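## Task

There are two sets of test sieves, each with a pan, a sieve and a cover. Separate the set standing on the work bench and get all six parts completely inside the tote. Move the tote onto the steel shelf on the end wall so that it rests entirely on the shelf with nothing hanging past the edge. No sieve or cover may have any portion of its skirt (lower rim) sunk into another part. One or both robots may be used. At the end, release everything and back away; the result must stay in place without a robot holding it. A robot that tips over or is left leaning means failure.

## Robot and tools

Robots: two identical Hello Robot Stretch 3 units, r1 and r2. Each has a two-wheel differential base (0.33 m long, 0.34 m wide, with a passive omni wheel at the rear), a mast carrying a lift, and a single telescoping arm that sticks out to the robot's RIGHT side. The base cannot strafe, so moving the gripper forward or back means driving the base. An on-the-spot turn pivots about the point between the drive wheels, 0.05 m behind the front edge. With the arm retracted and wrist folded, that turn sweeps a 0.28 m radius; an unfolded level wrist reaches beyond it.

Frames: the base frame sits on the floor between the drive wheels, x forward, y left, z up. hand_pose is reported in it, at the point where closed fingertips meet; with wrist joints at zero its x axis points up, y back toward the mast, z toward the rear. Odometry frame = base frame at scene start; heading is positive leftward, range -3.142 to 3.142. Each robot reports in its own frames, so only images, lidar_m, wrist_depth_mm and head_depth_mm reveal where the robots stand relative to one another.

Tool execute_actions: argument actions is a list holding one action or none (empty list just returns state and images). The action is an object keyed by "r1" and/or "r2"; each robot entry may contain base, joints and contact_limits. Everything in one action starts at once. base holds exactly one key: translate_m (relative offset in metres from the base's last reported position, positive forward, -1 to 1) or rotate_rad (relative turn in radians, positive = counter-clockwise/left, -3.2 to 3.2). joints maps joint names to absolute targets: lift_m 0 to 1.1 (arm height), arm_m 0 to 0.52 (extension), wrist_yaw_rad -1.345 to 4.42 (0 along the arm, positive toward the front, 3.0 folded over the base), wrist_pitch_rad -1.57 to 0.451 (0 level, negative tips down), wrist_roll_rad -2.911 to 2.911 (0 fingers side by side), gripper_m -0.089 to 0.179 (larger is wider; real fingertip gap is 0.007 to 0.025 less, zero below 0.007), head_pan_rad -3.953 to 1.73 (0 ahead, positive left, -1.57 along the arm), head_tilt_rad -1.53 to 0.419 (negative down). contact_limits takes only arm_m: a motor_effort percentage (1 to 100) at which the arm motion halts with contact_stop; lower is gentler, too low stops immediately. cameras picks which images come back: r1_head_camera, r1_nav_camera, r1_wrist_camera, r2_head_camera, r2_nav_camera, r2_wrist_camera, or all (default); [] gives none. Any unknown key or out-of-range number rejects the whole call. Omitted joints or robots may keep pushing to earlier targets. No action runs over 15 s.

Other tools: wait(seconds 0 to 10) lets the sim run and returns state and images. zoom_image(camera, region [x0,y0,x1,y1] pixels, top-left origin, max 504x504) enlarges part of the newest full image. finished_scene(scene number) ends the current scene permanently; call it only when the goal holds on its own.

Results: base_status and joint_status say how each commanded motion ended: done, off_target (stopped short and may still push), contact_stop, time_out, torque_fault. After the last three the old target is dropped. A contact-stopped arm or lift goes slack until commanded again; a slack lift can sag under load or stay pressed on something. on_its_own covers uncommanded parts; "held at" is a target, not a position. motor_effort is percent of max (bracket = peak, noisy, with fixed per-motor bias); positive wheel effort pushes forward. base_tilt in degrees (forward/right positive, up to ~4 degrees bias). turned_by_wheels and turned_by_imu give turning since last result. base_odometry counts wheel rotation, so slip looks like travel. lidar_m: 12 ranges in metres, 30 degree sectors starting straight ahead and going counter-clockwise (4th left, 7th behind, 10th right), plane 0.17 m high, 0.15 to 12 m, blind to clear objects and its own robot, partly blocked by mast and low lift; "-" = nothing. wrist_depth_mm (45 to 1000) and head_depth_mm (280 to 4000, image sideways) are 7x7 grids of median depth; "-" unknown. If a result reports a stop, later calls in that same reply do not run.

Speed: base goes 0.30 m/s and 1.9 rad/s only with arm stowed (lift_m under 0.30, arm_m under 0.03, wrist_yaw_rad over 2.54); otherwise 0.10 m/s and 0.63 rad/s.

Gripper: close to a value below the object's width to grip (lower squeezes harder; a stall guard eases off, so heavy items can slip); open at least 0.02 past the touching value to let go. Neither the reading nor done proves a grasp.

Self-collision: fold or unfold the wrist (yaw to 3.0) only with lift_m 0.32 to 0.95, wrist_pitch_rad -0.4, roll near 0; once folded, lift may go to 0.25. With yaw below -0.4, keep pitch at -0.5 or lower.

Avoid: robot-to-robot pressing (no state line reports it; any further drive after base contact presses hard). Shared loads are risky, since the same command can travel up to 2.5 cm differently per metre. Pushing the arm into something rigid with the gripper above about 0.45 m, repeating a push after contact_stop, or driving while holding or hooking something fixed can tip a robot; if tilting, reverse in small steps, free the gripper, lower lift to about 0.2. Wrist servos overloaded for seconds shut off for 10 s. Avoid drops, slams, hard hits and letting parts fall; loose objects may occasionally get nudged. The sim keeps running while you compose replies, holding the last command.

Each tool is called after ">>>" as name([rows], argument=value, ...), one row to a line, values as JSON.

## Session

>>> execute_actions(actions=[])

Scene clock: 0.00 s.
r1.base_odometry: x=+0.000 y=+0.000 heading=+0.000 (m, m, rad; r1's odometry frame)
r1.turned_by_wheels: +0.000 (rad since the last result)
r1.turned_by_imu: +0.000 (rad since the last result)
r1.base_tilt: forward=+2.2 right=-2.5 (deg)
r1.lidar_m: 3.73 3.75 0.90 1.62 5.34 3.90 1.56 1.17 1.14 1.19 1.67 3.57
r1.head_depth_mm: 1763 2624 3419 3425 3393 3309 2158 / 1740 2576 3582 3639 3619 3302 2186 / 1727 2570 3815 3836 3881 3364 2198 / 1713 2511 - - - 3434 2215 / 1705 2208 - - - 3437 2236 / 1698 2184 - - - 3489 2265 / 1682 2163 - - - 3597 2266
r1.base_status: not commanded
r1.joint_positions: lift_m=+0.437 arm_m=+0.003 wrist_yaw_rad=+2.965 wrist_pitch_rad=-0.586 wrist_roll_rad=+0.006 gripper_m=+0.037 head_pan_rad=-0.001 head_tilt_rad=-0.002
r1.joint_status: not commanded
r1.motor_effort: left_wheel=+0 right_wheel=+0 lift_m=+34 arm_m=+0 wrist_yaw_rad=+0 wrist_pitch_rad=+4 wrist_roll_rad=+0 gripper_m=+0 head_pan_rad=+0 head_tilt_rad=+2 (%)
r1.hand_pose: x=+0.0139 y=+0.0493 z=+0.4136 quat_wxyz=(+0.264, +0.694, +0.143, +0.654) (m; r1's base frame)
r1.wrist_depth_mm: - - - - - - - / - - - - - - - / 941 929 916 949 966 962 944 / 764 776 779 797 768 799 792 / 681 676 665 672 699 681 680 / 587 592 - 614 583 595 606 / 514 543 - - 524 533 531
r2.base_odometry: x=+0.000 y=+0.000 heading=+0.000 (m, m, rad; r2's odometry frame)
r2.turned_by_wheels: +0.000 (rad since the last result)
r2.turned_by_imu: +0.000 (rad since the last result)
r2.base_tilt: forward=+0.7 right=-0.6 (deg)
r2.lidar_m: 3.26 3.70 3.91 1.26 1.37 5.45 1.80 0.98 0.83 0.83 0.93 1.55
r2.head_depth_mm: 2076 3063 3134 3122 3094 3073 2398 / 2062 3115 3163 3177 3199 3181 2390 / 2056 3068 3238 3223 3221 3266 2444 / 2039 3069 3328 3322 3328 3311 2456 / 2047 3016 3454 3389 3401 3412 2470 / 2019 3016 3482 3452 3493 3474 2477 / 2008 2980 3554 3547 3564 3562 2478
r2.base_status: not commanded
r2.joint_positions: lift_m=+0.568 arm_m=-0.001 wrist_yaw_rad=+3.017 wrist_pitch_rad=-0.568 wrist_roll_rad=-0.001 gripper_m=+0.037 head_pan_rad=+0.014 head_tilt_rad=+0.010
r2.joint_status: not commanded
r2.motor_effort: left_wheel=+0 right_wheel=+0 lift_m=+29 arm_m=-1 wrist_yaw_rad=+0 wrist_pitch_rad=+4 wrist_roll_rad=+0 gripper_m=+1 head_pan_rad=+0 head_tilt_rad=+1 (%)
r2.hand_pose: x=+0.0041 y=+0.0578 z=+0.5484 quat_wxyz=(+0.240, +0.689, +0.156, +0.666) (m; r2's base frame)
r2.wrist_depth_mm: - - - - - - - / - - - - - - - / - - - - - - - / - - - - - - - / 945 943 - 910 947 909 904 / 829 800 - 801 - 791 794 / 712 698 - 689 702 719 695
pictures: r1_head_camera (sideways: a quarter turn clockwise sets it upright), r1_nav_camera (sideways: a quarter turn counterclockwise sets it upright), r1_wrist_camera, r2_head_camera (sideways: a quarter turn clockwise sets it upright), r2_nav_camera (sideways: a quarter turn counterclockwise sets it upright), r2_wrist_camera
Images, in order (width x height): r1_head_camera 896x504, r1_nav_camera 672x504, r1_wrist_camera 644x364, r2_head_camera 896x504, r2_nav_camera 672x504, r2_wrist_camera 644x364.

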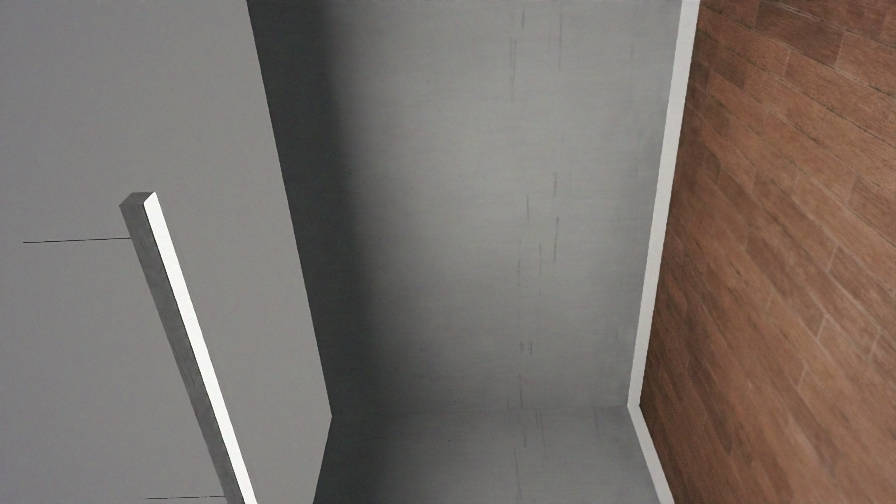

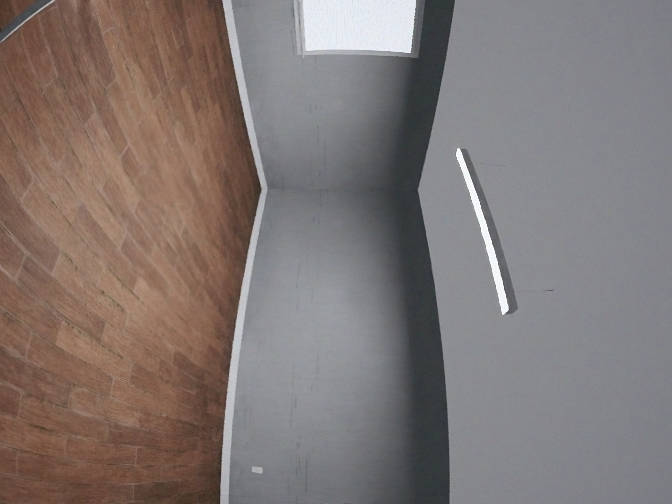

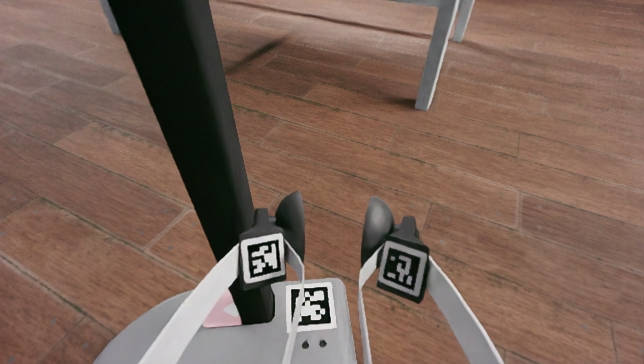

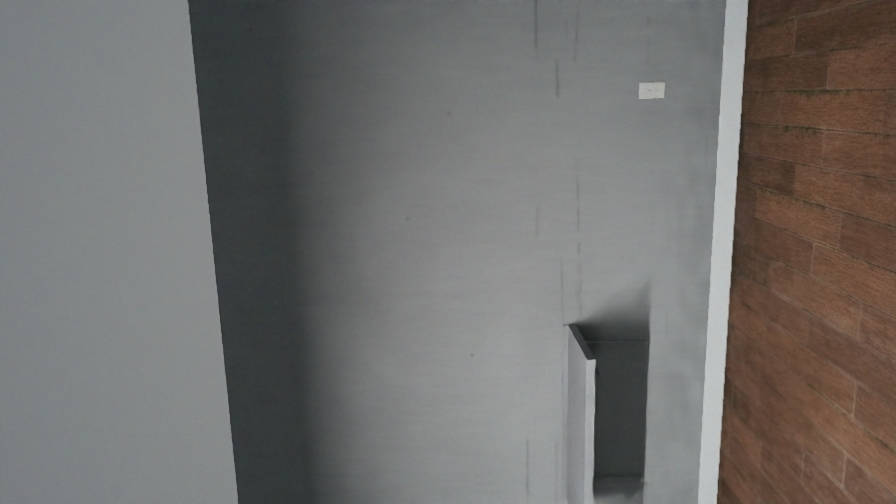

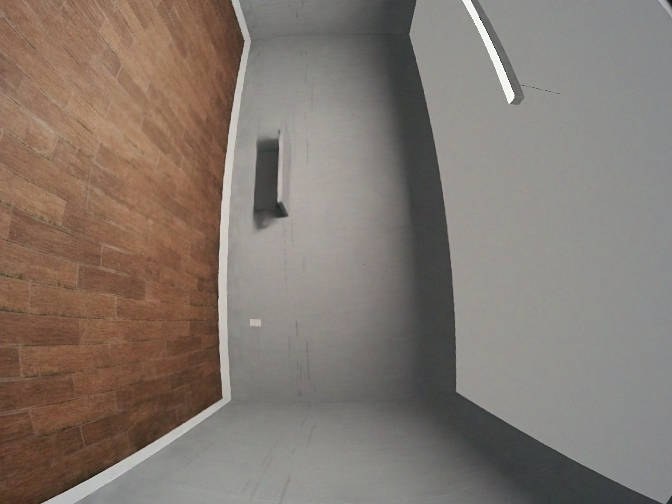

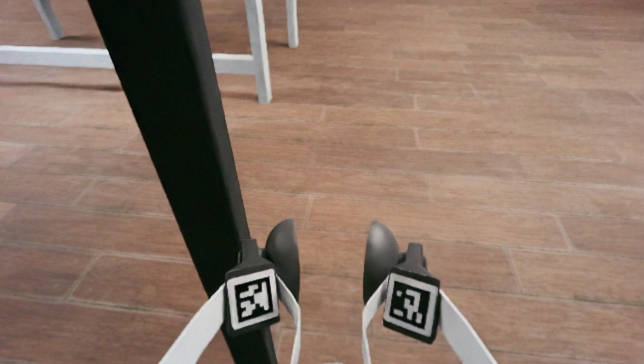

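>>> execute_actions([
  {"r1": {"base": {"rotate_rad": 1.4}, "joints": {"lift_m": 0.285, "wrist_pitch_rad": -0.4, "head_pan_rad": 0.2, "head_tilt_rad": -0.4}}, "r2": {"base": {"rotate_rad": 1.85}, "joints": {"lift_m": 0.285, "wrist_pitch_rad": -0.4, "head_pan_rad": 0.15, "head_tilt_rad": -0.3}}},
], cameras=["r1_head_camera", "r1_nav_camera", "r2_head_camera", "r2_nav_camera"])

Scene clock: 23.37 s.
r1.base_odometry: x=+0.000 y=+0.000 heading=+1.400 (m, m, rad; r1's odometry frame)
r1.turned_by_wheels: +1.400 (rad since the last result)
r1.turned_by_imu: +1.380 (rad since the last result)
r1.base_tilt: forward=+2.1 right=-2.5 (deg)
r1.lidar_m: 0.90 1.76 5.17 1.97 1.25 1.13 1.14 1.40 2.73 3.60 4.02 0.90
r1.head_depth_mm: 3059 3245 3466 1457 1005 1599 1296 / 3200 3413 3611 1476 1063 1715 1374 / 3369 3595 3850 1494 1145 1738 1383 / 3573 3766 - 1399 2047 1746 1380 / 3780 - - 1396 2147 1752 1385 / - - - 1439 2295 1763 1399 / - - - 1558 2393 1765 1403
r1.base_status: done
r1.joint_positions: lift_m=+0.286 arm_m=+0.003 wrist_yaw_rad=+2.965 wrist_pitch_rad=-0.419 wrist_roll_rad=+0.006 gripper_m=+0.037 head_pan_rad=+0.193 head_tilt_rad=-0.396
r1.joint_status: all done
r1.motor_effort: left_wheel=-1(5) right_wheel=+2(9) lift_m=+18(33) arm_m=+0(1) wrist_yaw_rad=+0(0) wrist_pitch_rad=+7(7) wrist_roll_rad=+0(0) gripper_m=+1(1) head_pan_rad=+3(21) head_tilt_rad=-2(34) (%)
r1.hand_pose: x=+0.0181 y=+0.0730 z=+0.2980 quat_wxyz=(+0.208, +0.704, +0.085, +0.674) (m; r1's base frame)
r1.wrist_depth_mm: - - - - - - - / - - - - - - - / 916 959 961 943 980 953 - / 721 715 729 725 733 747 748 / 580 578 - 600 617 611 609 / 486 505 - - 485 500 508 / - - - - 432 433 435
r2.base_odometry: x=+0.000 y=+0.000 heading=+1.850 (m, m, rad; r2's odometry frame)
r2.turned_by_wheels: +1.850 (rad since the last result)
r2.turned_by_imu: +1.803 (rad since the last result)
r2.base_tilt: forward=+0.7 right=-0.7 (deg)
r2.lidar_m: 1.26 1.62 4.21 1.25 0.88 0.83 0.84 1.10 2.60 3.34 4.13 1.93
r2.head_depth_mm: 3611 3719 3888 1776 2387 1930 1539 / 3729 3917 - 1776 2363 1953 1500 / - - - 1810 2520 2042 1589 / - - - 1748 2619 2026 1601 / - - - 1777 2754 1902 1600 / - - - 2017 2732 1973 1616 / - - - 2241 2826 2054 1611
r2.base_status: done
r2.joint_positions: lift_m=+0.285 arm_m=-0.001 wrist_yaw_rad=+3.017 wrist_pitch_rad=-0.421 wrist_roll_rad=-0.001 gripper_m=+0.037 head_pan_rad=+0.143 head_tilt_rad=-0.297
r2.joint_status: all done
r2.motor_effort: left_wheel=-2(11) right_wheel=+2(7) lift_m=+26(25) arm_m=-1(1) wrist_yaw_rad=+1(0) wrist_pitch_rad=+6(6) wrist_roll_rad=+0(0) gripper_m=+0(1) head_pan_rad=+3(14) head_tilt_rad=-1(15) (%)
r2.hand_pose: x=+0.0067 y=+0.0786 z=+0.2972 quat_wxyz=(+0.191, +0.699, +0.104, +0.682) (m; r2's base frame)
r2.wrist_depth_mm: 760 - - - - - - / 792 - - - - - - / 804 927 - - - - - / 772 796 810 800 791 799 814 / 644 645 662 629 677 642 644 / 528 536 - 545 - 539 528 / 469 - - - 449 467 459
pictures: r1_head_camera (sideways: a quarter turn clockwise sets it upright), r1_nav_camera (sideways: a quarter turn counterclockwise sets it upright), r2_head_camera (sideways: a quarter turn clockwise sets it upright), r2_nav_camera (sideways: a quarter turn counterclockwise sets it upright)
Images, in order (width x height): r1_head_camera 896x504, r1_nav_camera 672x504, r2_head_camera 896x504, r2_nav_camera 672x504.

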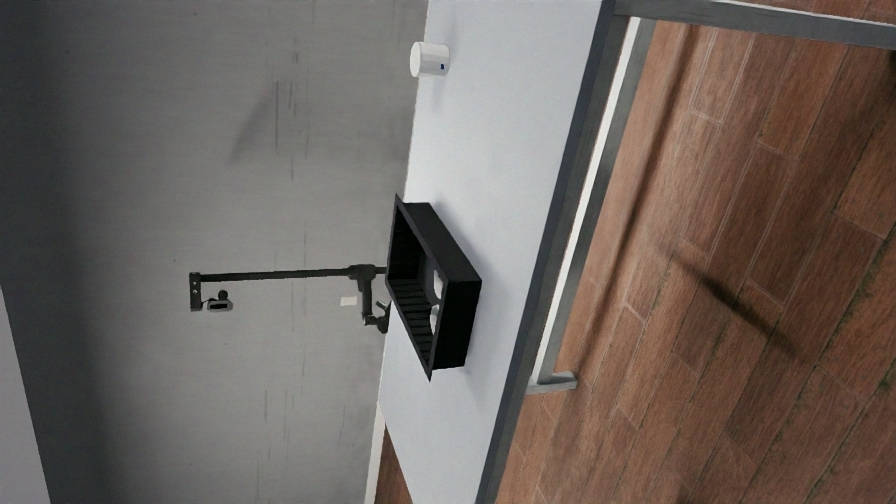

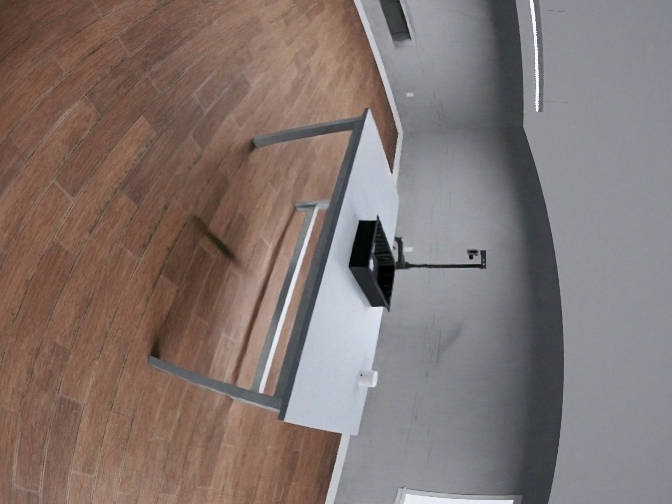

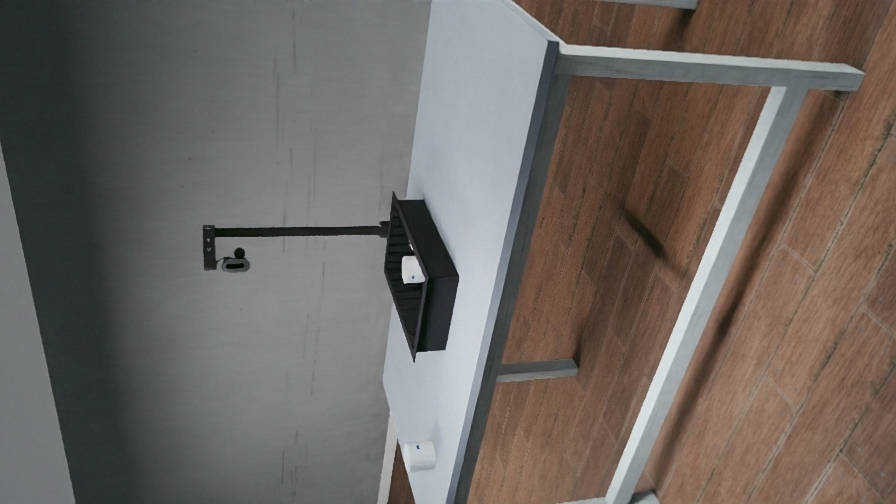

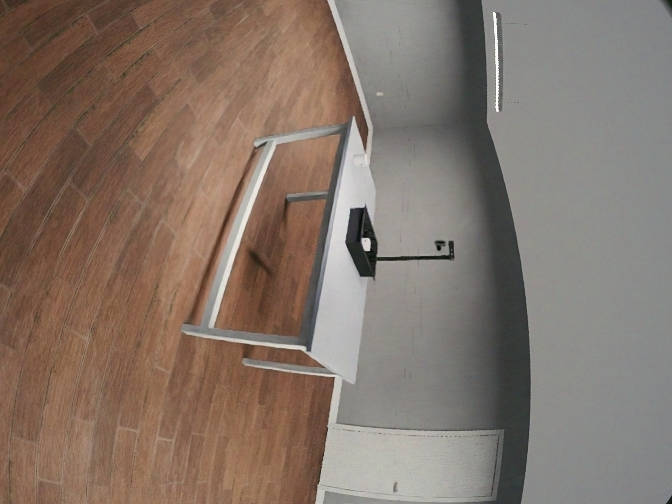

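>>> zoom_image(camera="r1_head_camera", region=[370, 0, 530, 120])

>>> zoom_image(camera="r1_head_camera", region=[360, 180, 520, 400])

>>> zoom_image(camera="r2_head_camera", region=[360, 170, 500, 380])

>>> zoom_image(camera="r2_head_camera", region=[360, 380, 500, 504])

Region (370, 0, 530, 120) of r1_head_camera's 896x504 image, scaled by 3.150, with more detail than that image has; it fills the top 378 rows of this view, and the rest is white.

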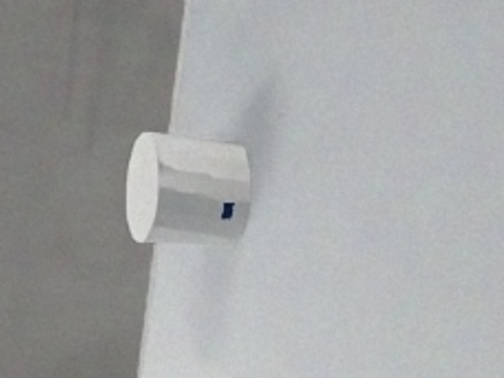

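Region (360, 180, 520, 400) of r1_head_camera's 896x504 image, scaled by 2.291, with more detail than that image has; it fills the left 367 columns of this view, and the rest is white.

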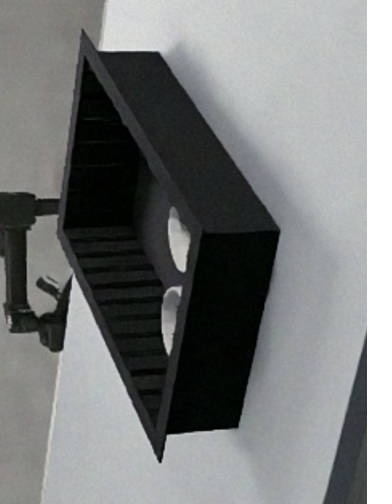

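Region (360, 170, 500, 380) of r2_head_camera's 896x504 image, scaled by 2.400, with more detail than that image has.

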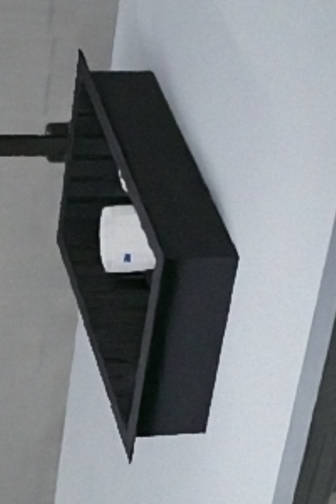

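Region (360, 380, 500, 504) of r2_head_camera's 896x504 image, scaled by 3.600, with more detail than that image has; it fills the top 446 rows of this view, and the rest is white.

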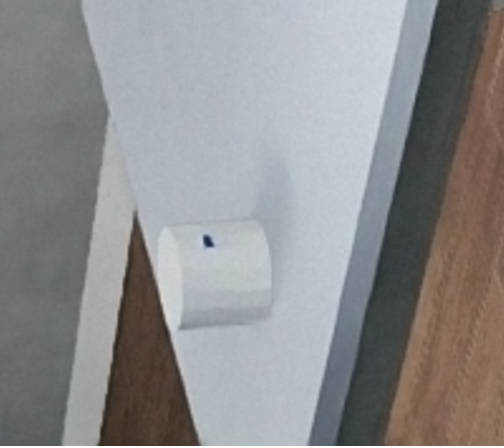

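>>> execute_actions([
  {"r1": {"base": {"rotate_rad": 0.594}}, "r2": {"base": {"rotate_rad": 0.49}}},
], cameras=[])

>>> execute_actions([
  {"r1": {"base": {"translate_m": 0.97}, "joints": {"head_pan_rad": -0.95, "head_tilt_rad": -0.7}}, "r2": {"base": {"translate_m": 1.0}, "joints": {"head_pan_rad": -0.35, "head_tilt_rad": -0.5}}},
], cameras=["r1_head_camera", "r2_head_camera", "r1_nav_camera"])

Scene clock: 119.70 s.
r1.base_odometry: x=+0.000 y=+0.000 heading=+1.994 (m, m, rad; r1's odometry frame)
r1.turned_by_wheels: +0.594 (rad since the last result)
r1.turned_by_imu: +0.585 (rad since the last result)
r1.base_tilt: forward=+2.1 right=-2.5 (deg)
r1.lidar_m: 1.75 5.16 1.82 1.22 1.13 1.15 1.46 3.13 3.63 3.89 0.91 1.57
r1.head_depth_mm: - - - 1451 2193 1716 1371 / - - - 1597 2308 1738 1369 / - - - 1884 2133 1730 1380 / - - - 3644 2361 1739 1385 / - - - 3653 2366 1757 1390 / - - - 3717 2389 1764 1397 / - - - 3743 2434 1768 1397
r1.base_status: done
r1.joint_positions: lift_m=+0.286 arm_m=+0.003 wrist_yaw_rad=+2.965 wrist_pitch_rad=-0.419 wrist_roll_rad=+0.006 gripper_m=+0.037 head_pan_rad=+0.193 head_tilt_rad=-0.397
r1.joint_status: not commanded
r1.motor_effort: left_wheel=-1(5) right_wheel=+2(9) lift_m=+18(18) arm_m=-1(1) wrist_yaw_rad=+0(0) wrist_pitch_rad=+7(7) wrist_roll_rad=+0(0) gripper_m=+1(0) head_pan_rad=+4(3) head_tilt_rad=-2(3) (%)
r1.hand_pose: x=+0.0181 y=+0.0730 z=+0.2980 quat_wxyz=(+0.208, +0.704, +0.085, +0.674) (m; r1's base frame)
r1.wrist_depth_mm: 853 - - - - - - / 886 962 - - - - - / 898 894 964 951 948 955 999 / 703 724 741 735 750 758 754 / 572 577 - 597 628 596 611 / 480 514 - - 477 501 504 / - - - - 426 428 435
r2.base_odometry: x=+0.000 y=+0.000 heading=+2.340 (m, m, rad; r2's odometry frame)
r2.turned_by_wheels: +0.490 (rad since the last result)
r2.turned_by_imu: +0.475 (rad since the last result)
r2.base_tilt: forward=+0.8 right=-0.5 (deg)
r2.lidar_m: 1.56 5.40 1.32 0.89 0.83 0.84 1.06 2.29 3.31 4.20 3.90 1.26
r2.head_depth_mm: - - - 1785 2668 1875 1580 / - - - 2117 2753 1954 1587 / - - - 2298 2403 2009 1593 / - - - - 2777 2037 1596 / - - - - 2788 2033 1595 / - - - - 2778 2028 1607 / - - - - 2847 2057 1613
r2.base_status: done
r2.joint_positions: lift_m=+0.285 arm_m=-0.001 wrist_yaw_rad=+3.017 wrist_pitch_rad=-0.421 wrist_roll_rad=-0.001 gripper_m=+0.037 head_pan_rad=+0.143 head_tilt_rad=-0.298
r2.joint_status: not commanded
r2.motor_effort: left_wheel=-2(12) right_wheel=+1(6) lift_m=+26(26) arm_m=-1(1) wrist_yaw_rad=+0(0) wrist_pitch_rad=+6(6) wrist_roll_rad=+0(0) gripper_m=+1(1) head_pan_rad=+3(3) head_tilt_rad=-1(1) (%)
r2.hand_pose: x=+0.0067 y=+0.0786 z=+0.2972 quat_wxyz=(+0.191, +0.699, +0.104, +0.682) (m; r2's base frame)
r2.wrist_depth_mm: 653 - 900 - - - - / 684 - 997 - - - - / 724 782 997 - - - - / 739 818 795 800 799 811 808 / 650 649 670 643 686 641 631 / 537 544 - 540 - 538 540 / 477 - - - 450 460 466
pictures: none
No camera images: the call's "cameras" was empty. Leave "cameras" out to get every camera's image.

Scene clock: 124.80 s.
r1.base_odometry: x=-0.398 y=+0.885 heading=+1.994 (m, m, rad; r1's odometry frame)
r1.turned_by_wheels: +0.000 (rad since the last result)
r1.turned_by_imu: +0.004 (rad since the last result)
r1.base_tilt: forward=+2.1 right=-2.5 (deg)
r1.lidar_m: 0.78 4.41 2.74 1.84 1.71 1.73 2.20 4.35 0.75 1.05 0.97 0.99
r1.head_depth_mm: 2609 2913 2809 848 670 554 1154 / 2598 2921 2825 846 672 556 1158 / 2575 2922 2855 801 637 557 1165 / 2561 2879 2886 854 639 560 1167 / 2569 2882 2881 857 640 562 1165 / 2482 2801 1815 806 643 562 1146 / 2554 2862 2934 870 685 563 1151
r1.base_status: done
r1.joint_positions: lift_m=+0.286 arm_m=+0.003 wrist_yaw_rad=+2.965 wrist_pitch_rad=-0.419 wrist_roll_rad=+0.006 gripper_m=+0.037 head_pan_rad=-0.943 head_tilt_rad=-0.692
r1.joint_status: all done
r1.motor_effort: left_wheel=-1(4) right_wheel=+2(10) lift_m=+18(19) arm_m=+0(1) wrist_yaw_rad=+0(0) wrist_pitch_rad=+7(6) wrist_roll_rad=+0(0) gripper_m=+0(1) head_pan_rad=-3(40) head_tilt_rad=-4(29) (%)
r1.hand_pose: x=+0.0181 y=+0.0730 z=+0.2980 quat_wxyz=(+0.208, +0.704, +0.085, +0.674) (m; r1's base frame)
r1.wrist_depth_mm: - - - - - - - / - - - - - - - / 926 952 948 971 973 988 - / 717 707 717 746 743 721 753 / 592 589 - 601 613 604 593 / 489 516 - - 489 506 508 / - - - - 428 433 437
r2.base_odometry: x=-0.695 y=+0.719 heading=+2.340 (m, m, rad; r2's odometry frame)
r2.turned_by_wheels: +0.000 (rad since the last result)
r2.turned_by_imu: +0.003 (rad since the last result)
r2.base_tilt: forward=+0.8 right=-0.6 (deg)
r2.lidar_m: 0.80 4.63 2.25 1.52 1.41 1.43 1.83 3.94 4.13 0.67 0.63 0.63
r2.head_depth_mm: 2939 3190 3355 1085 828 1487 1341 / 3105 3374 3613 1094 830 1571 1358 / 3287 3541 3712 1011 864 1621 1351 / 3430 3720 3971 1116 903 1630 1259 / 3720 - - 1119 1846 1634 1298 / 3945 - - 1078 1927 1629 1355 / - - - 1130 1985 1506 1360
r2.base_status: done
r2.joint_positions: lift_m=+0.285 arm_m=-0.001 wrist_yaw_rad=+3.017 wrist_pitch_rad=-0.420 wrist_roll_rad=-0.001 gripper_m=+0.037 head_pan_rad=-0.343 head_tilt_rad=-0.494
r2.joint_status: all done
r2.motor_effort: left_wheel=-3(8) right_wheel=+1(6) lift_m=+26(26) arm_m=-1(1) wrist_yaw_rad=+0(0) wrist_pitch_rad=+6(6) wrist_roll_rad=+0(0) gripper_m=+1(1) head_pan_rad=-2(26) head_tilt_rad=-2(13) (%)
r2.hand_pose: x=+0.0067 y=+0.0786 z=+0.2973 quat_wxyz=(+0.191, +0.699, +0.104, +0.682) (m; r2's base frame)
r2.wrist_depth_mm: - - - - - - - / - - - - - - - / - - - - - - - / 817 798 797 810 782 802 799 / 644 655 688 634 674 647 650 / 534 546 - 534 - 536 535 / 472 - - - 452 460 459
pictures: r1_head_camera (sideways: a quarter turn clockwise sets it upright), r1_nav_camera (sideways: a quarter turn counterclockwise sets it upright), r2_head_camera (sideways: a quarter turn clockwise sets it upright)
Images, in order (width x height): r1_head_camera 896x504, r1_nav_camera 672x504, r2_head_camera 896x504.

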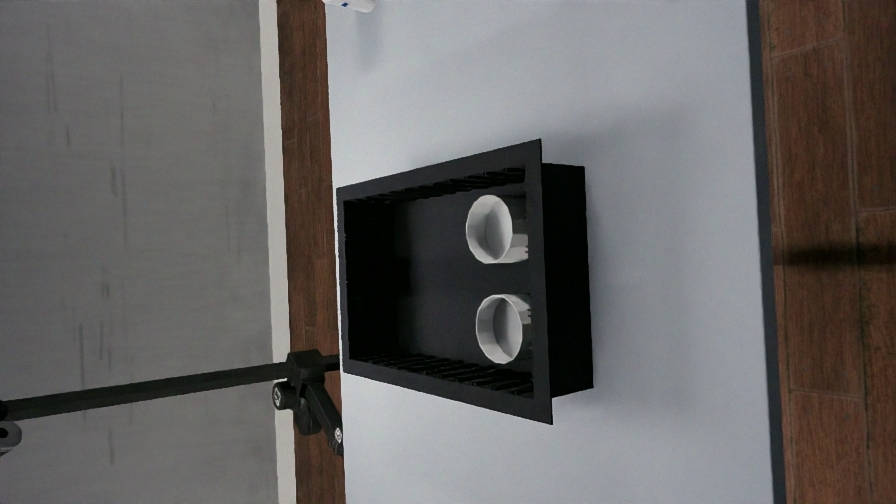

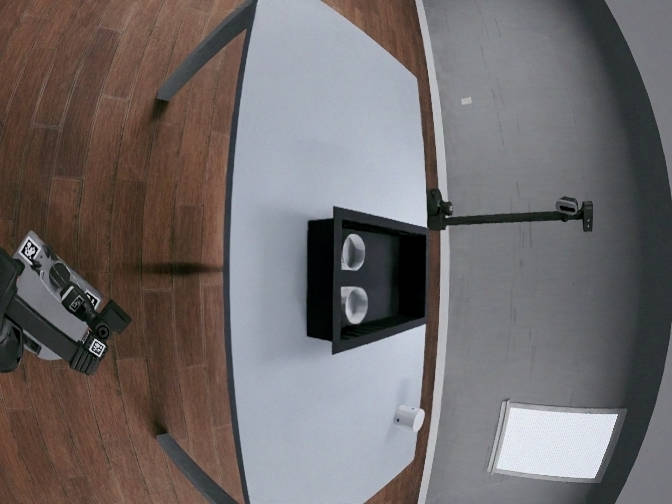

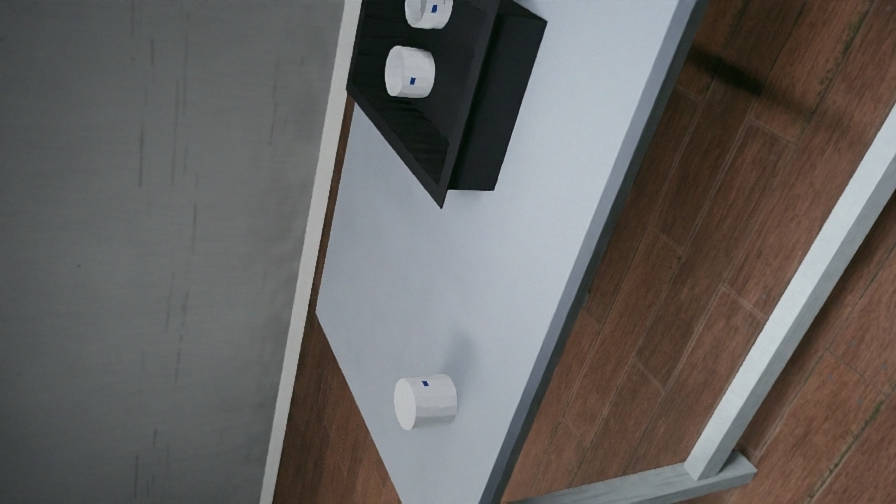

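>>> execute_actions([
  {"r1": {"joints": {"lift_m": 0.9, "wrist_yaw_rad": 2.0}}, "r2": {"base": {"translate_m": 0.51}, "joints": {"lift_m": 0.9, "wrist_yaw_rad": 2.0, "gripper_m": 0.125, "head_pan_rad": -0.5, "head_tilt_rad": -0.75}}},
], cameras=["r2_head_camera", "r2_nav_camera", "r1_nav_camera"])

Scene clock: 155.60 s.
r1.base_odometry: x=-0.398 y=+0.885 heading=+1.994 (m, m, rad; r1's odometry frame)
r1.turned_by_wheels: +0.000 (rad since the last result)
r1.turned_by_imu: +0.001 (rad since the last result)
r1.base_tilt: forward=+2.2 right=-2.5 (deg)
r1.lidar_m: 0.79 4.39 2.73 1.84 1.71 1.74 2.21 4.35 0.75 1.05 0.97 0.99
r1.head_depth_mm: 2609 2913 2808 847 670 568 1170 / 2605 2941 2854 848 673 556 1184 / 2566 2829 2831 801 638 558 - / 1224 2752 1533 855 638 559 1243 / 2516 2877 2893 858 640 561 1144 / 2546 2882 2901 804 644 562 1175 / 2545 2870 2897 869 685 565 1171
r1.base_status: not commanded
r1.joint_positions: lift_m=+0.899 arm_m=+0.003 wrist_yaw_rad=+2.002 wrist_pitch_rad=-0.419 wrist_roll_rad=+0.006 gripper_m=+0.037 head_pan_rad=-0.943 head_tilt_rad=-0.692
r1.joint_status: all done
r1.motor_effort: left_wheel=-1(1) right_wheel=+2(2) lift_m=+47(45) arm_m=-1(1) wrist_yaw_rad=-3(3) wrist_pitch_rad=+7(7) wrist_roll_rad=+0(0) gripper_m=+0(0) head_pan_rad=-3(3) head_tilt_rad=-6(6) (%)
r1.hand_pose: x=+0.1825 y=-0.0542 z=+0.9119 quat_wxyz=(+0.497, +0.663, -0.251, +0.501) (m; r1's base frame)
r1.wrist_depth_mm: - - - - - - - / - - - - - - - / - - - - 628 624 648 / - - - - 500 475 486 / - - - - 398 387 394 / - - - - - 325 324 / - - - - - 277 281
r2.base_odometry: x=-1.050 y=+1.085 heading=+2.340 (m, m, rad; r2's odometry frame)
r2.turned_by_wheels: +0.000 (rad since the last result)
r2.turned_by_imu: +0.000 (rad since the last result)
r2.base_tilt: forward=+0.7 right=-0.6 (deg)
r2.lidar_m: 0.42 4.23 2.72 1.84 1.71 1.73 2.22 4.44 0.52 0.35 0.33 0.33
r2.head_depth_mm: 2676 2864 948 764 626 549 509 / 2794 2994 953 763 639 549 1186 / 2891 3044 960 766 640 574 1185 / 2991 3160 963 769 643 935 1189 / 3131 3138 961 769 643 1306 1156 / 3309 3144 964 685 646 1332 1162 / 3459 3172 1005 772 663 1340 1172
r2.base_status: done
r2.joint_positions: lift_m=+0.900 arm_m=-0.001 wrist_yaw_rad=+2.002 wrist_pitch_rad=-0.420 wrist_roll_rad=-0.001 gripper_m=+0.125 head_pan_rad=-0.493 head_tilt_rad=-0.741
r2.joint_status: all done
r2.motor_effort: left_wheel=-3(12) right_wheel=+1(7) lift_m=+32(35) arm_m=-1(1) wrist_yaw_rad=-1(3) wrist_pitch_rad=+5(6) wrist_roll_rad=+0(0) gripper_m=+1(81) head_pan_rad=-2(11) head_tilt_rad=-3(15) (%)
r2.hand_pose: x=+0.1824 y=-0.0502 z=+0.9122 quat_wxyz=(+0.498, +0.661, -0.249, +0.503) (m; r2's base frame)
r2.wrist_depth_mm: - - - - - - - / - - - - - - - / - - - - 668 675 682 / - - - - 515 463 504 / - - - - 448 420 420 / - - - - - - 349 / - - - - - 290 293
pictures: r1_nav_camera (sideways: a quarter turn counterclockwise sets it upright), r2_head_camera (sideways: a quarter turn clockwise sets it upright), r2_nav_camera (sideways: a quarter turn counterclockwise sets it upright)
Images, in order (width x height): r1_nav_camera 672x504, r2_head_camera 896x504, r2_nav_camera 672x504.

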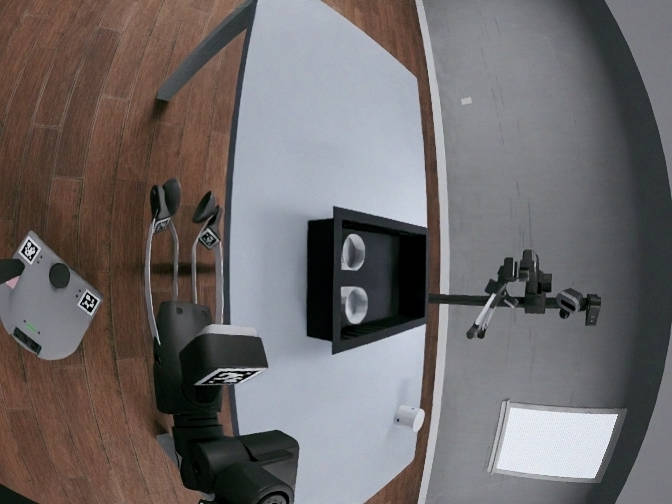

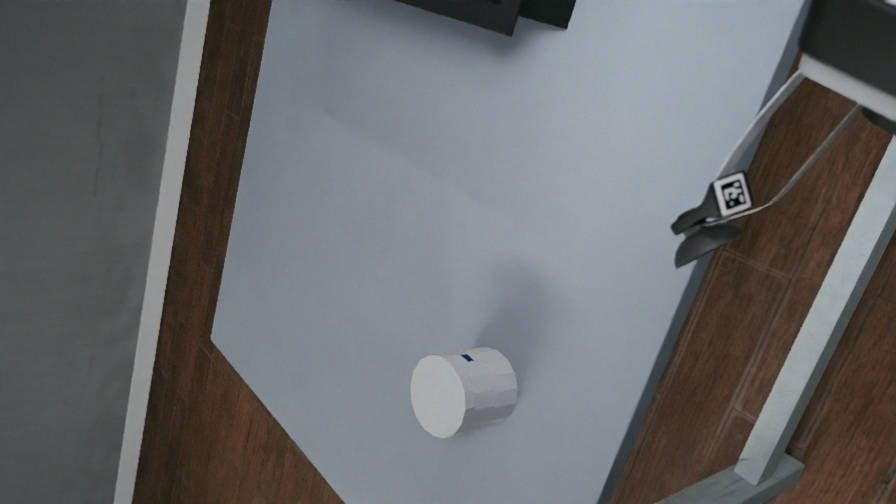

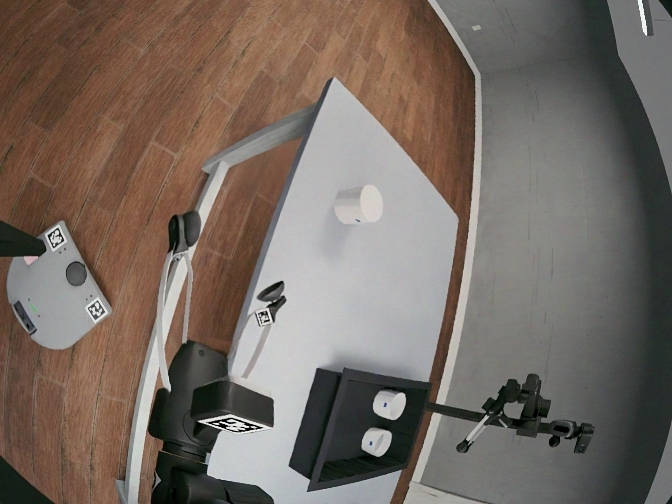

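>>> zoom_image(camera="r2_head_camera", region=[390, 330, 540, 450])

>>> zoom_image(camera="r2_head_camera", region=[650, 60, 890, 290])

Region (390, 330, 540, 450) of r2_head_camera's 896x504 image, scaled by 3.360, with more detail than that image has; it fills the top 403 rows of this view, and the rest is white.

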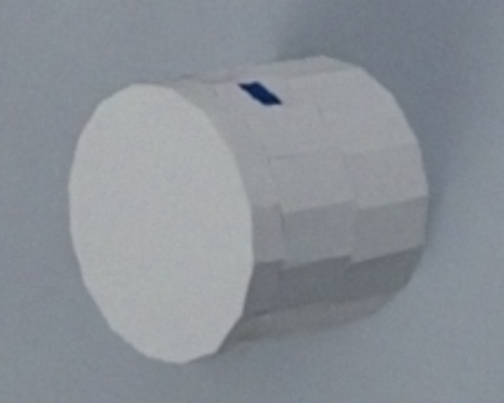

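Region (650, 60, 890, 290) of r2_head_camera's 896x504 image, scaled by 2.100, with more detail than that image has; it fills the top 483 rows of this view, and the rest is white.

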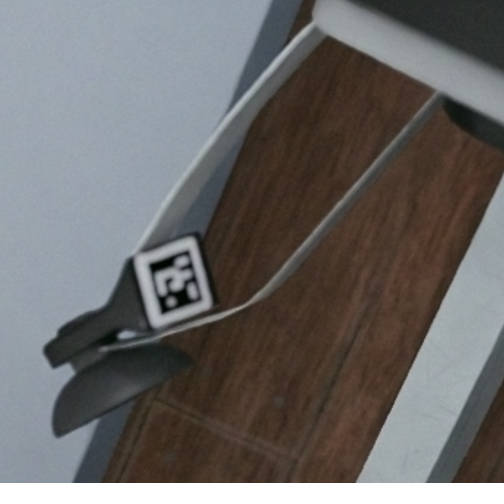

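>>> execute_actions([
  {"r1": {"base": {"rotate_rad": 0.643}, "joints": {"lift_m": 1.02, "arm_m": 0.335, "wrist_yaw_rad": 0.0, "wrist_pitch_rad": -1.57, "wrist_roll_rad": 1.57, "gripper_m": 0.088, "head_pan_rad": -1.9, "head_tilt_rad": -0.55}}, "r2": {"base": {"rotate_rad": 1.425}, "joints": {"lift_m": 1.0, "arm_m": 0.405, "wrist_yaw_rad": 1.57, "wrist_pitch_rad": -1.57, "wrist_roll_rad": 0.0, "head_pan_rad": -1.6, "head_tilt_rad": -0.7}}},
], cameras=["r1_head_camera", "r1_wrist_camera", "r2_head_camera", "r2_wrist_camera"])

Scene clock: 176.53 s.
r1.base_odometry: x=-0.398 y=+0.885 heading=+2.637 (m, m, rad; r1's odometry frame)
r1.turned_by_wheels: +0.643 (rad since the last result)
r1.turned_by_imu: +0.638 (rad since the last result)
r1.base_tilt: forward=+2.1 right=-2.5 (deg)
r1.lidar_m: 4.40 2.41 1.78 1.71 1.78 2.43 4.36 0.74 1.01 0.97 1.01 0.78
r1.head_depth_mm: 3076 3414 3723 - - 595 1203 / 2972 3231 - - 771 613 1171 / 2851 914 - 959 777 615 550 / 2760 2916 - 1011 781 617 525 / 2658 921 3303 1011 710 614 513 / 2557 961 - 927 771 593 515 / 1134 1108 - 904 788 584 517
r1.base_status: done
r1.joint_positions: lift_m=+1.019 arm_m=+0.335 wrist_yaw_rad=+0.000 wrist_pitch_rad=-1.562 wrist_roll_rad=+1.568 gripper_m=+0.088 head_pan_rad=-1.893 head_tilt_rad=-0.556
r1.joint_status: all done
r1.motor_effort: left_wheel=-1(4) right_wheel=+2(8) lift_m=+47(46) arm_m=+3(5) wrist_yaw_rad=-1(4) wrist_pitch_rad=-2(7) wrist_roll_rad=+1(2) gripper_m=+1(95) head_pan_rad=-3(40) head_tilt_rad=+4(20) (%)
r1.hand_pose: x=-0.0215 y=-0.4576 z=+0.9017 quat_wxyz=(+0.002, +0.001, -0.710, -0.704) (m; r1's base frame)
r1.wrist_depth_mm: 290 286 280 276 269 264 934 / 216 207 204 201 279 275 994 / 311 301 280 291 288 285 - / 324 315 286 295 298 294 - / 339 326 316 311 311 - - / 344 336 317 323 321 - - / 293 303 300 330 328 - -
r2.base_odometry: x=-1.050 y=+1.085 heading=-2.519 (m, m, rad; r2's odometry frame)
r2.turned_by_wheels: +1.425 (rad since the last result)
r2.turned_by_imu: +1.391 (rad since the last result)
r2.base_tilt: forward=+0.8 right=-0.5 (deg)
r2.lidar_m: 2.00 1.71 1.71 1.97 3.37 0.67 0.38 0.33 0.33 0.38 0.64 3.54
r2.head_depth_mm: - 3074 974 795 657 561 1142 / - 3233 1008 798 662 563 1206 / - 3470 981 777 661 602 1208 / - 3493 1019 779 662 1368 1146 / 3903 3661 2517 806 701 1392 1195 / - 3496 2534 809 926 1310 1220 / - 3508 2553 1836 1640 1399 1210
r2.base_status: done
r2.joint_positions: lift_m=+1.000 arm_m=+0.405 wrist_yaw_rad=+1.570 wrist_pitch_rad=-1.565 wrist_roll_rad=-0.001 gripper_m=+0.125 head_pan_rad=-1.593 head_tilt_rad=-0.704
r2.joint_status: all done
r2.motor_effort: left_wheel=-2(9) right_wheel=+2(4) lift_m=+32(36) arm_m=+2(5) wrist_yaw_rad=+0(0) wrist_pitch_rad=-1(5) wrist_roll_rad=+0(3) gripper_m=+0(0) head_pan_rad=-2(29) head_tilt_rad=+1(6) (%)
r2.hand_pose: x=-0.0441 y=-0.5499 z=+0.8822 quat_wxyz=(+0.707, +0.707, -0.001, +0.002) (m; r2's base frame)
r2.wrist_depth_mm: - - - 263 258 257 253 / - - 268 267 264 262 260 / - - 275 270 269 268 263 / - 281 280 275 274 274 270 / - 288 286 208 205 280 276 / 298 292 292 214 212 - 283 / 304 302 300 294 294 291 287
pictures: r1_head_camera (sideways: a quarter turn clockwise sets it upright), r1_wrist_camera, r2_head_camera (sideways: a quarter turn clockwise sets it upright), r2_wrist_camera
Images, in order (width x height): r1_head_camera 896x504, r1_wrist_camera 644x364, r2_head_camera 896x504, r2_wrist_camera 644x364.

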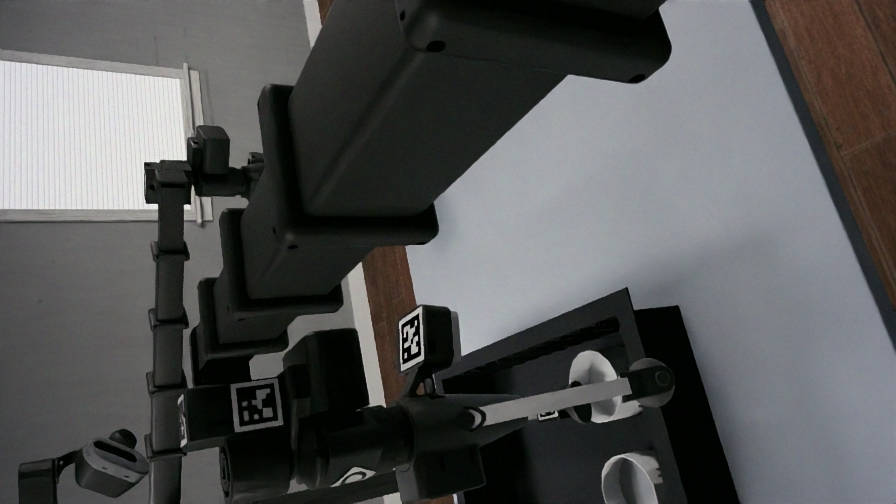

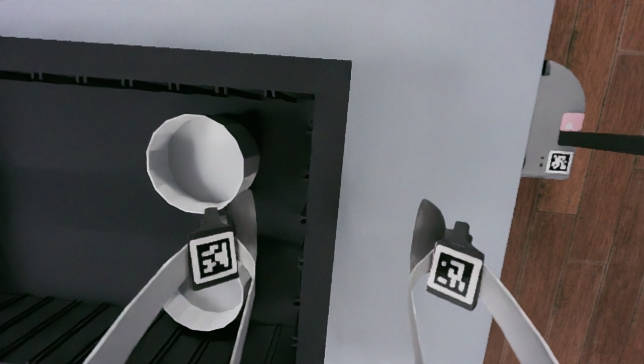

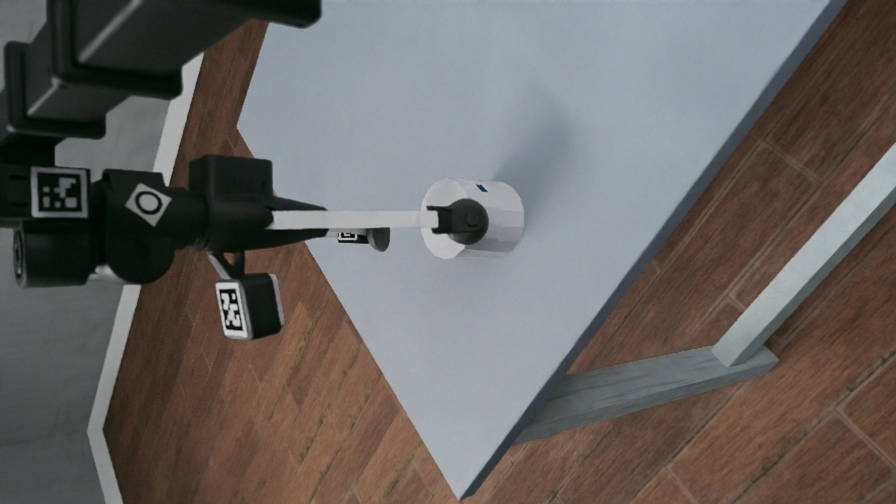

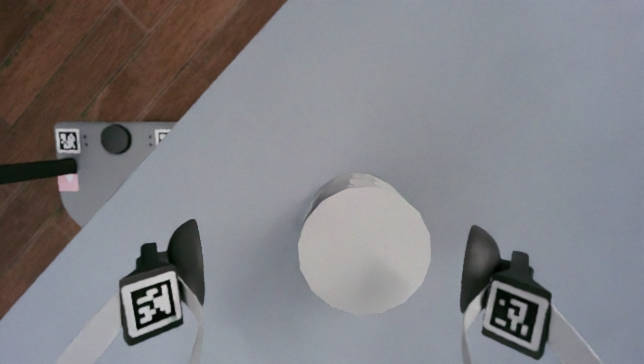

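>>> execute_actions([
  {"r1": {"base": {"translate_m": 0.05}, "joints": {"arm_m": 0.354, "head_pan_rad": -2.05, "head_tilt_rad": -0.5}}, "r2": {"base": {"translate_m": -0.011}, "joints": {"lift_m": 0.966, "arm_m": 0.424}}},
], cameras=["r1_wrist_camera", "r2_head_camera", "r2_wrist_camera"])

Scene clock: 197.47 s.
r1.base_odometry: x=-0.442 y=+0.909 heading=+2.637 (m, m, rad; r1's odometry frame)
r1.turned_by_wheels: +0.000 (rad since the last result)
r1.turned_by_imu: +0.001 (rad since the last result)
r1.base_tilt: forward=+2.1 right=-2.4 (deg)
r1.lidar_m: 4.36 2.40 1.77 1.71 1.78 2.43 4.41 0.79 1.01 0.97 1.01 0.74
r1.head_depth_mm: 3520 3896 - - - - 1266 / 3328 3652 3903 - - 611 1213 / 3130 3401 3736 - 765 623 569 / 2945 3109 2101 - 827 644 528 / 2807 2993 - 1047 836 627 530 / 2641 2804 - 2953 763 597 531 / 2529 2679 - 3064 841 579 533
r1.base_status: done
r1.joint_positions: lift_m=+1.019 arm_m=+0.354 wrist_yaw_rad=+0.000 wrist_pitch_rad=-1.562 wrist_roll_rad=+1.568 gripper_m=+0.088 head_pan_rad=-2.043 head_tilt_rad=-0.507
r1.joint_status: all done
r1.motor_effort: left_wheel=-1(2) right_wheel=+2(8) lift_m=+46(46) arm_m=+3(3) wrist_yaw_rad=-1(1) wrist_pitch_rad=-2(3) wrist_roll_rad=+1(1) gripper_m=+0(1) head_pan_rad=-4(18) head_tilt_rad=+4(12) (%)
r1.hand_pose: x=-0.0215 y=-0.4765 z=+0.9017 quat_wxyz=(+0.002, +0.001, -0.710, -0.704) (m; r1's base frame)
r1.wrist_depth_mm: 290 273 245 212 268 266 943 / 301 293 265 281 278 275 951 / 309 304 270 292 290 283 994 / 319 317 305 298 298 295 - / 334 325 288 308 307 304 - / 291 300 292 301 320 - - / 311 250 248 243 330 327 -
r2.base_odometry: x=-1.041 y=+1.092 heading=-2.519 (m, m, rad; r2's odometry frame)
r2.turned_by_wheels: +0.000 (rad since the last result)
r2.turned_by_imu: -0.001 (rad since the last result)
r2.base_tilt: forward=+0.7 right=-0.6 (deg)
r2.lidar_m: 2.02 1.72 1.72 1.98 3.38 0.66 0.37 0.32 0.32 0.37 0.62 3.55
r2.head_depth_mm: 2919 - 976 796 660 562 518 / 3030 3243 1011 797 660 562 1181 / 3201 3422 980 800 662 589 1200 / 3618 - 985 733 662 1338 1138 / 3986 3457 2443 804 682 1398 1189 / - 3417 2573 810 926 1237 1210 / - 3518 2564 1838 1597 1398 1220
r2.base_status: done
r2.joint_positions: lift_m=+0.966 arm_m=+0.424 wrist_yaw_rad=+1.570 wrist_pitch_rad=-1.566 wrist_roll_rad=-0.001 gripper_m=+0.125 head_pan_rad=-1.593 head_tilt_rad=-0.704
r2.joint_status: all done
r2.motor_effort: left_wheel=-2(9) right_wheel=+1(4) lift_m=+26(28) arm_m=+2(0) wrist_yaw_rad=-1(0) wrist_pitch_rad=-2(2) wrist_roll_rad=+0(0) gripper_m=+1(0) head_pan_rad=-3(2) head_tilt_rad=+1(1) (%)
r2.hand_pose: x=-0.0441 y=-0.5689 z=+0.8485 quat_wxyz=(+0.707, +0.707, -0.001, +0.002) (m; r2's base frame)
r2.wrist_depth_mm: - 987 231 228 227 224 222 / - - 235 234 229 230 227 / - 241 240 238 236 233 231 / 250 246 245 169 239 239 236 / 255 252 248 171 243 243 242 / 259 257 255 176 249 - 246 / 266 266 259 258 256 257 252
pictures: r1_wrist_camera, r2_head_camera (sideways: a quarter turn clockwise sets it upright), r2_wrist_camera
Images, in order (width x height): r1_wrist_camera 644x364, r2_head_camera 896x504, r2_wrist_camera 644x364.

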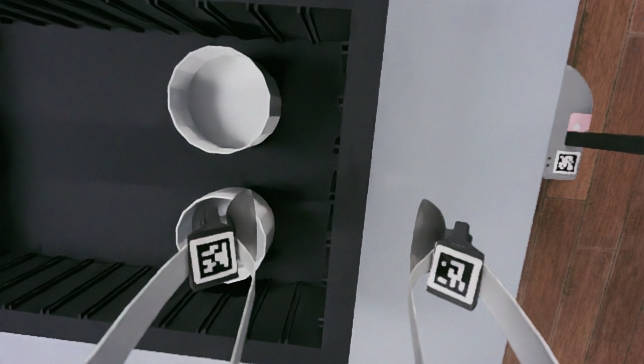

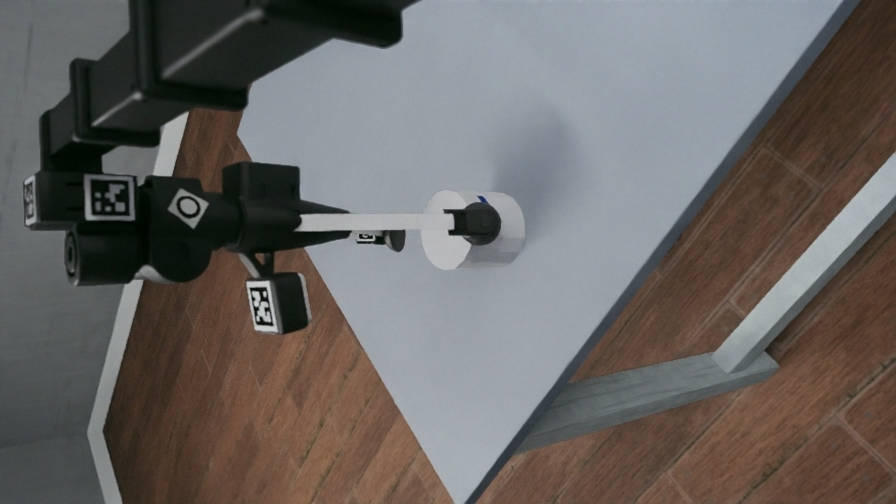

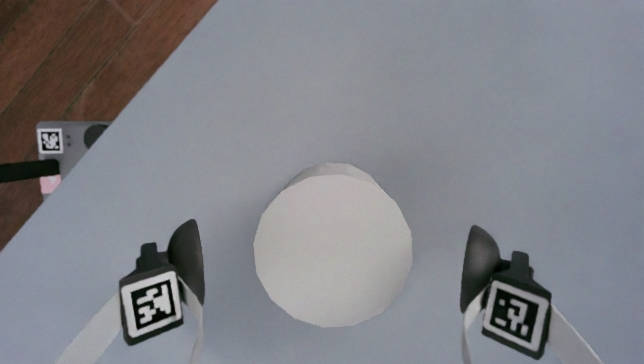

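>>> zoom_image(camera="r2_wrist_camera", region=[110, 150, 560, 364])

>>> zoom_image(camera="r2_head_camera", region=[340, 160, 550, 300])

Region (110, 150, 560, 364) of r2_wrist_camera's 644x364 image, scaled by 1.120; it fills the top 240 rows of this view, and the rest is white.

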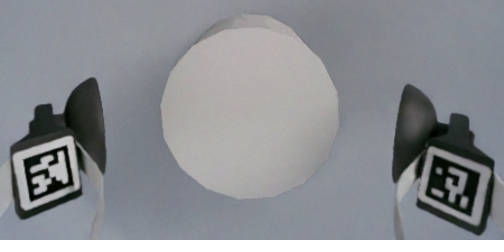

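Region (340, 160, 550, 300) of r2_head_camera's 896x504 image, scaled by 2.400, with more detail than that image has.

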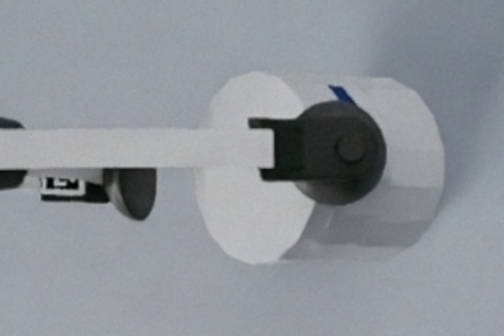

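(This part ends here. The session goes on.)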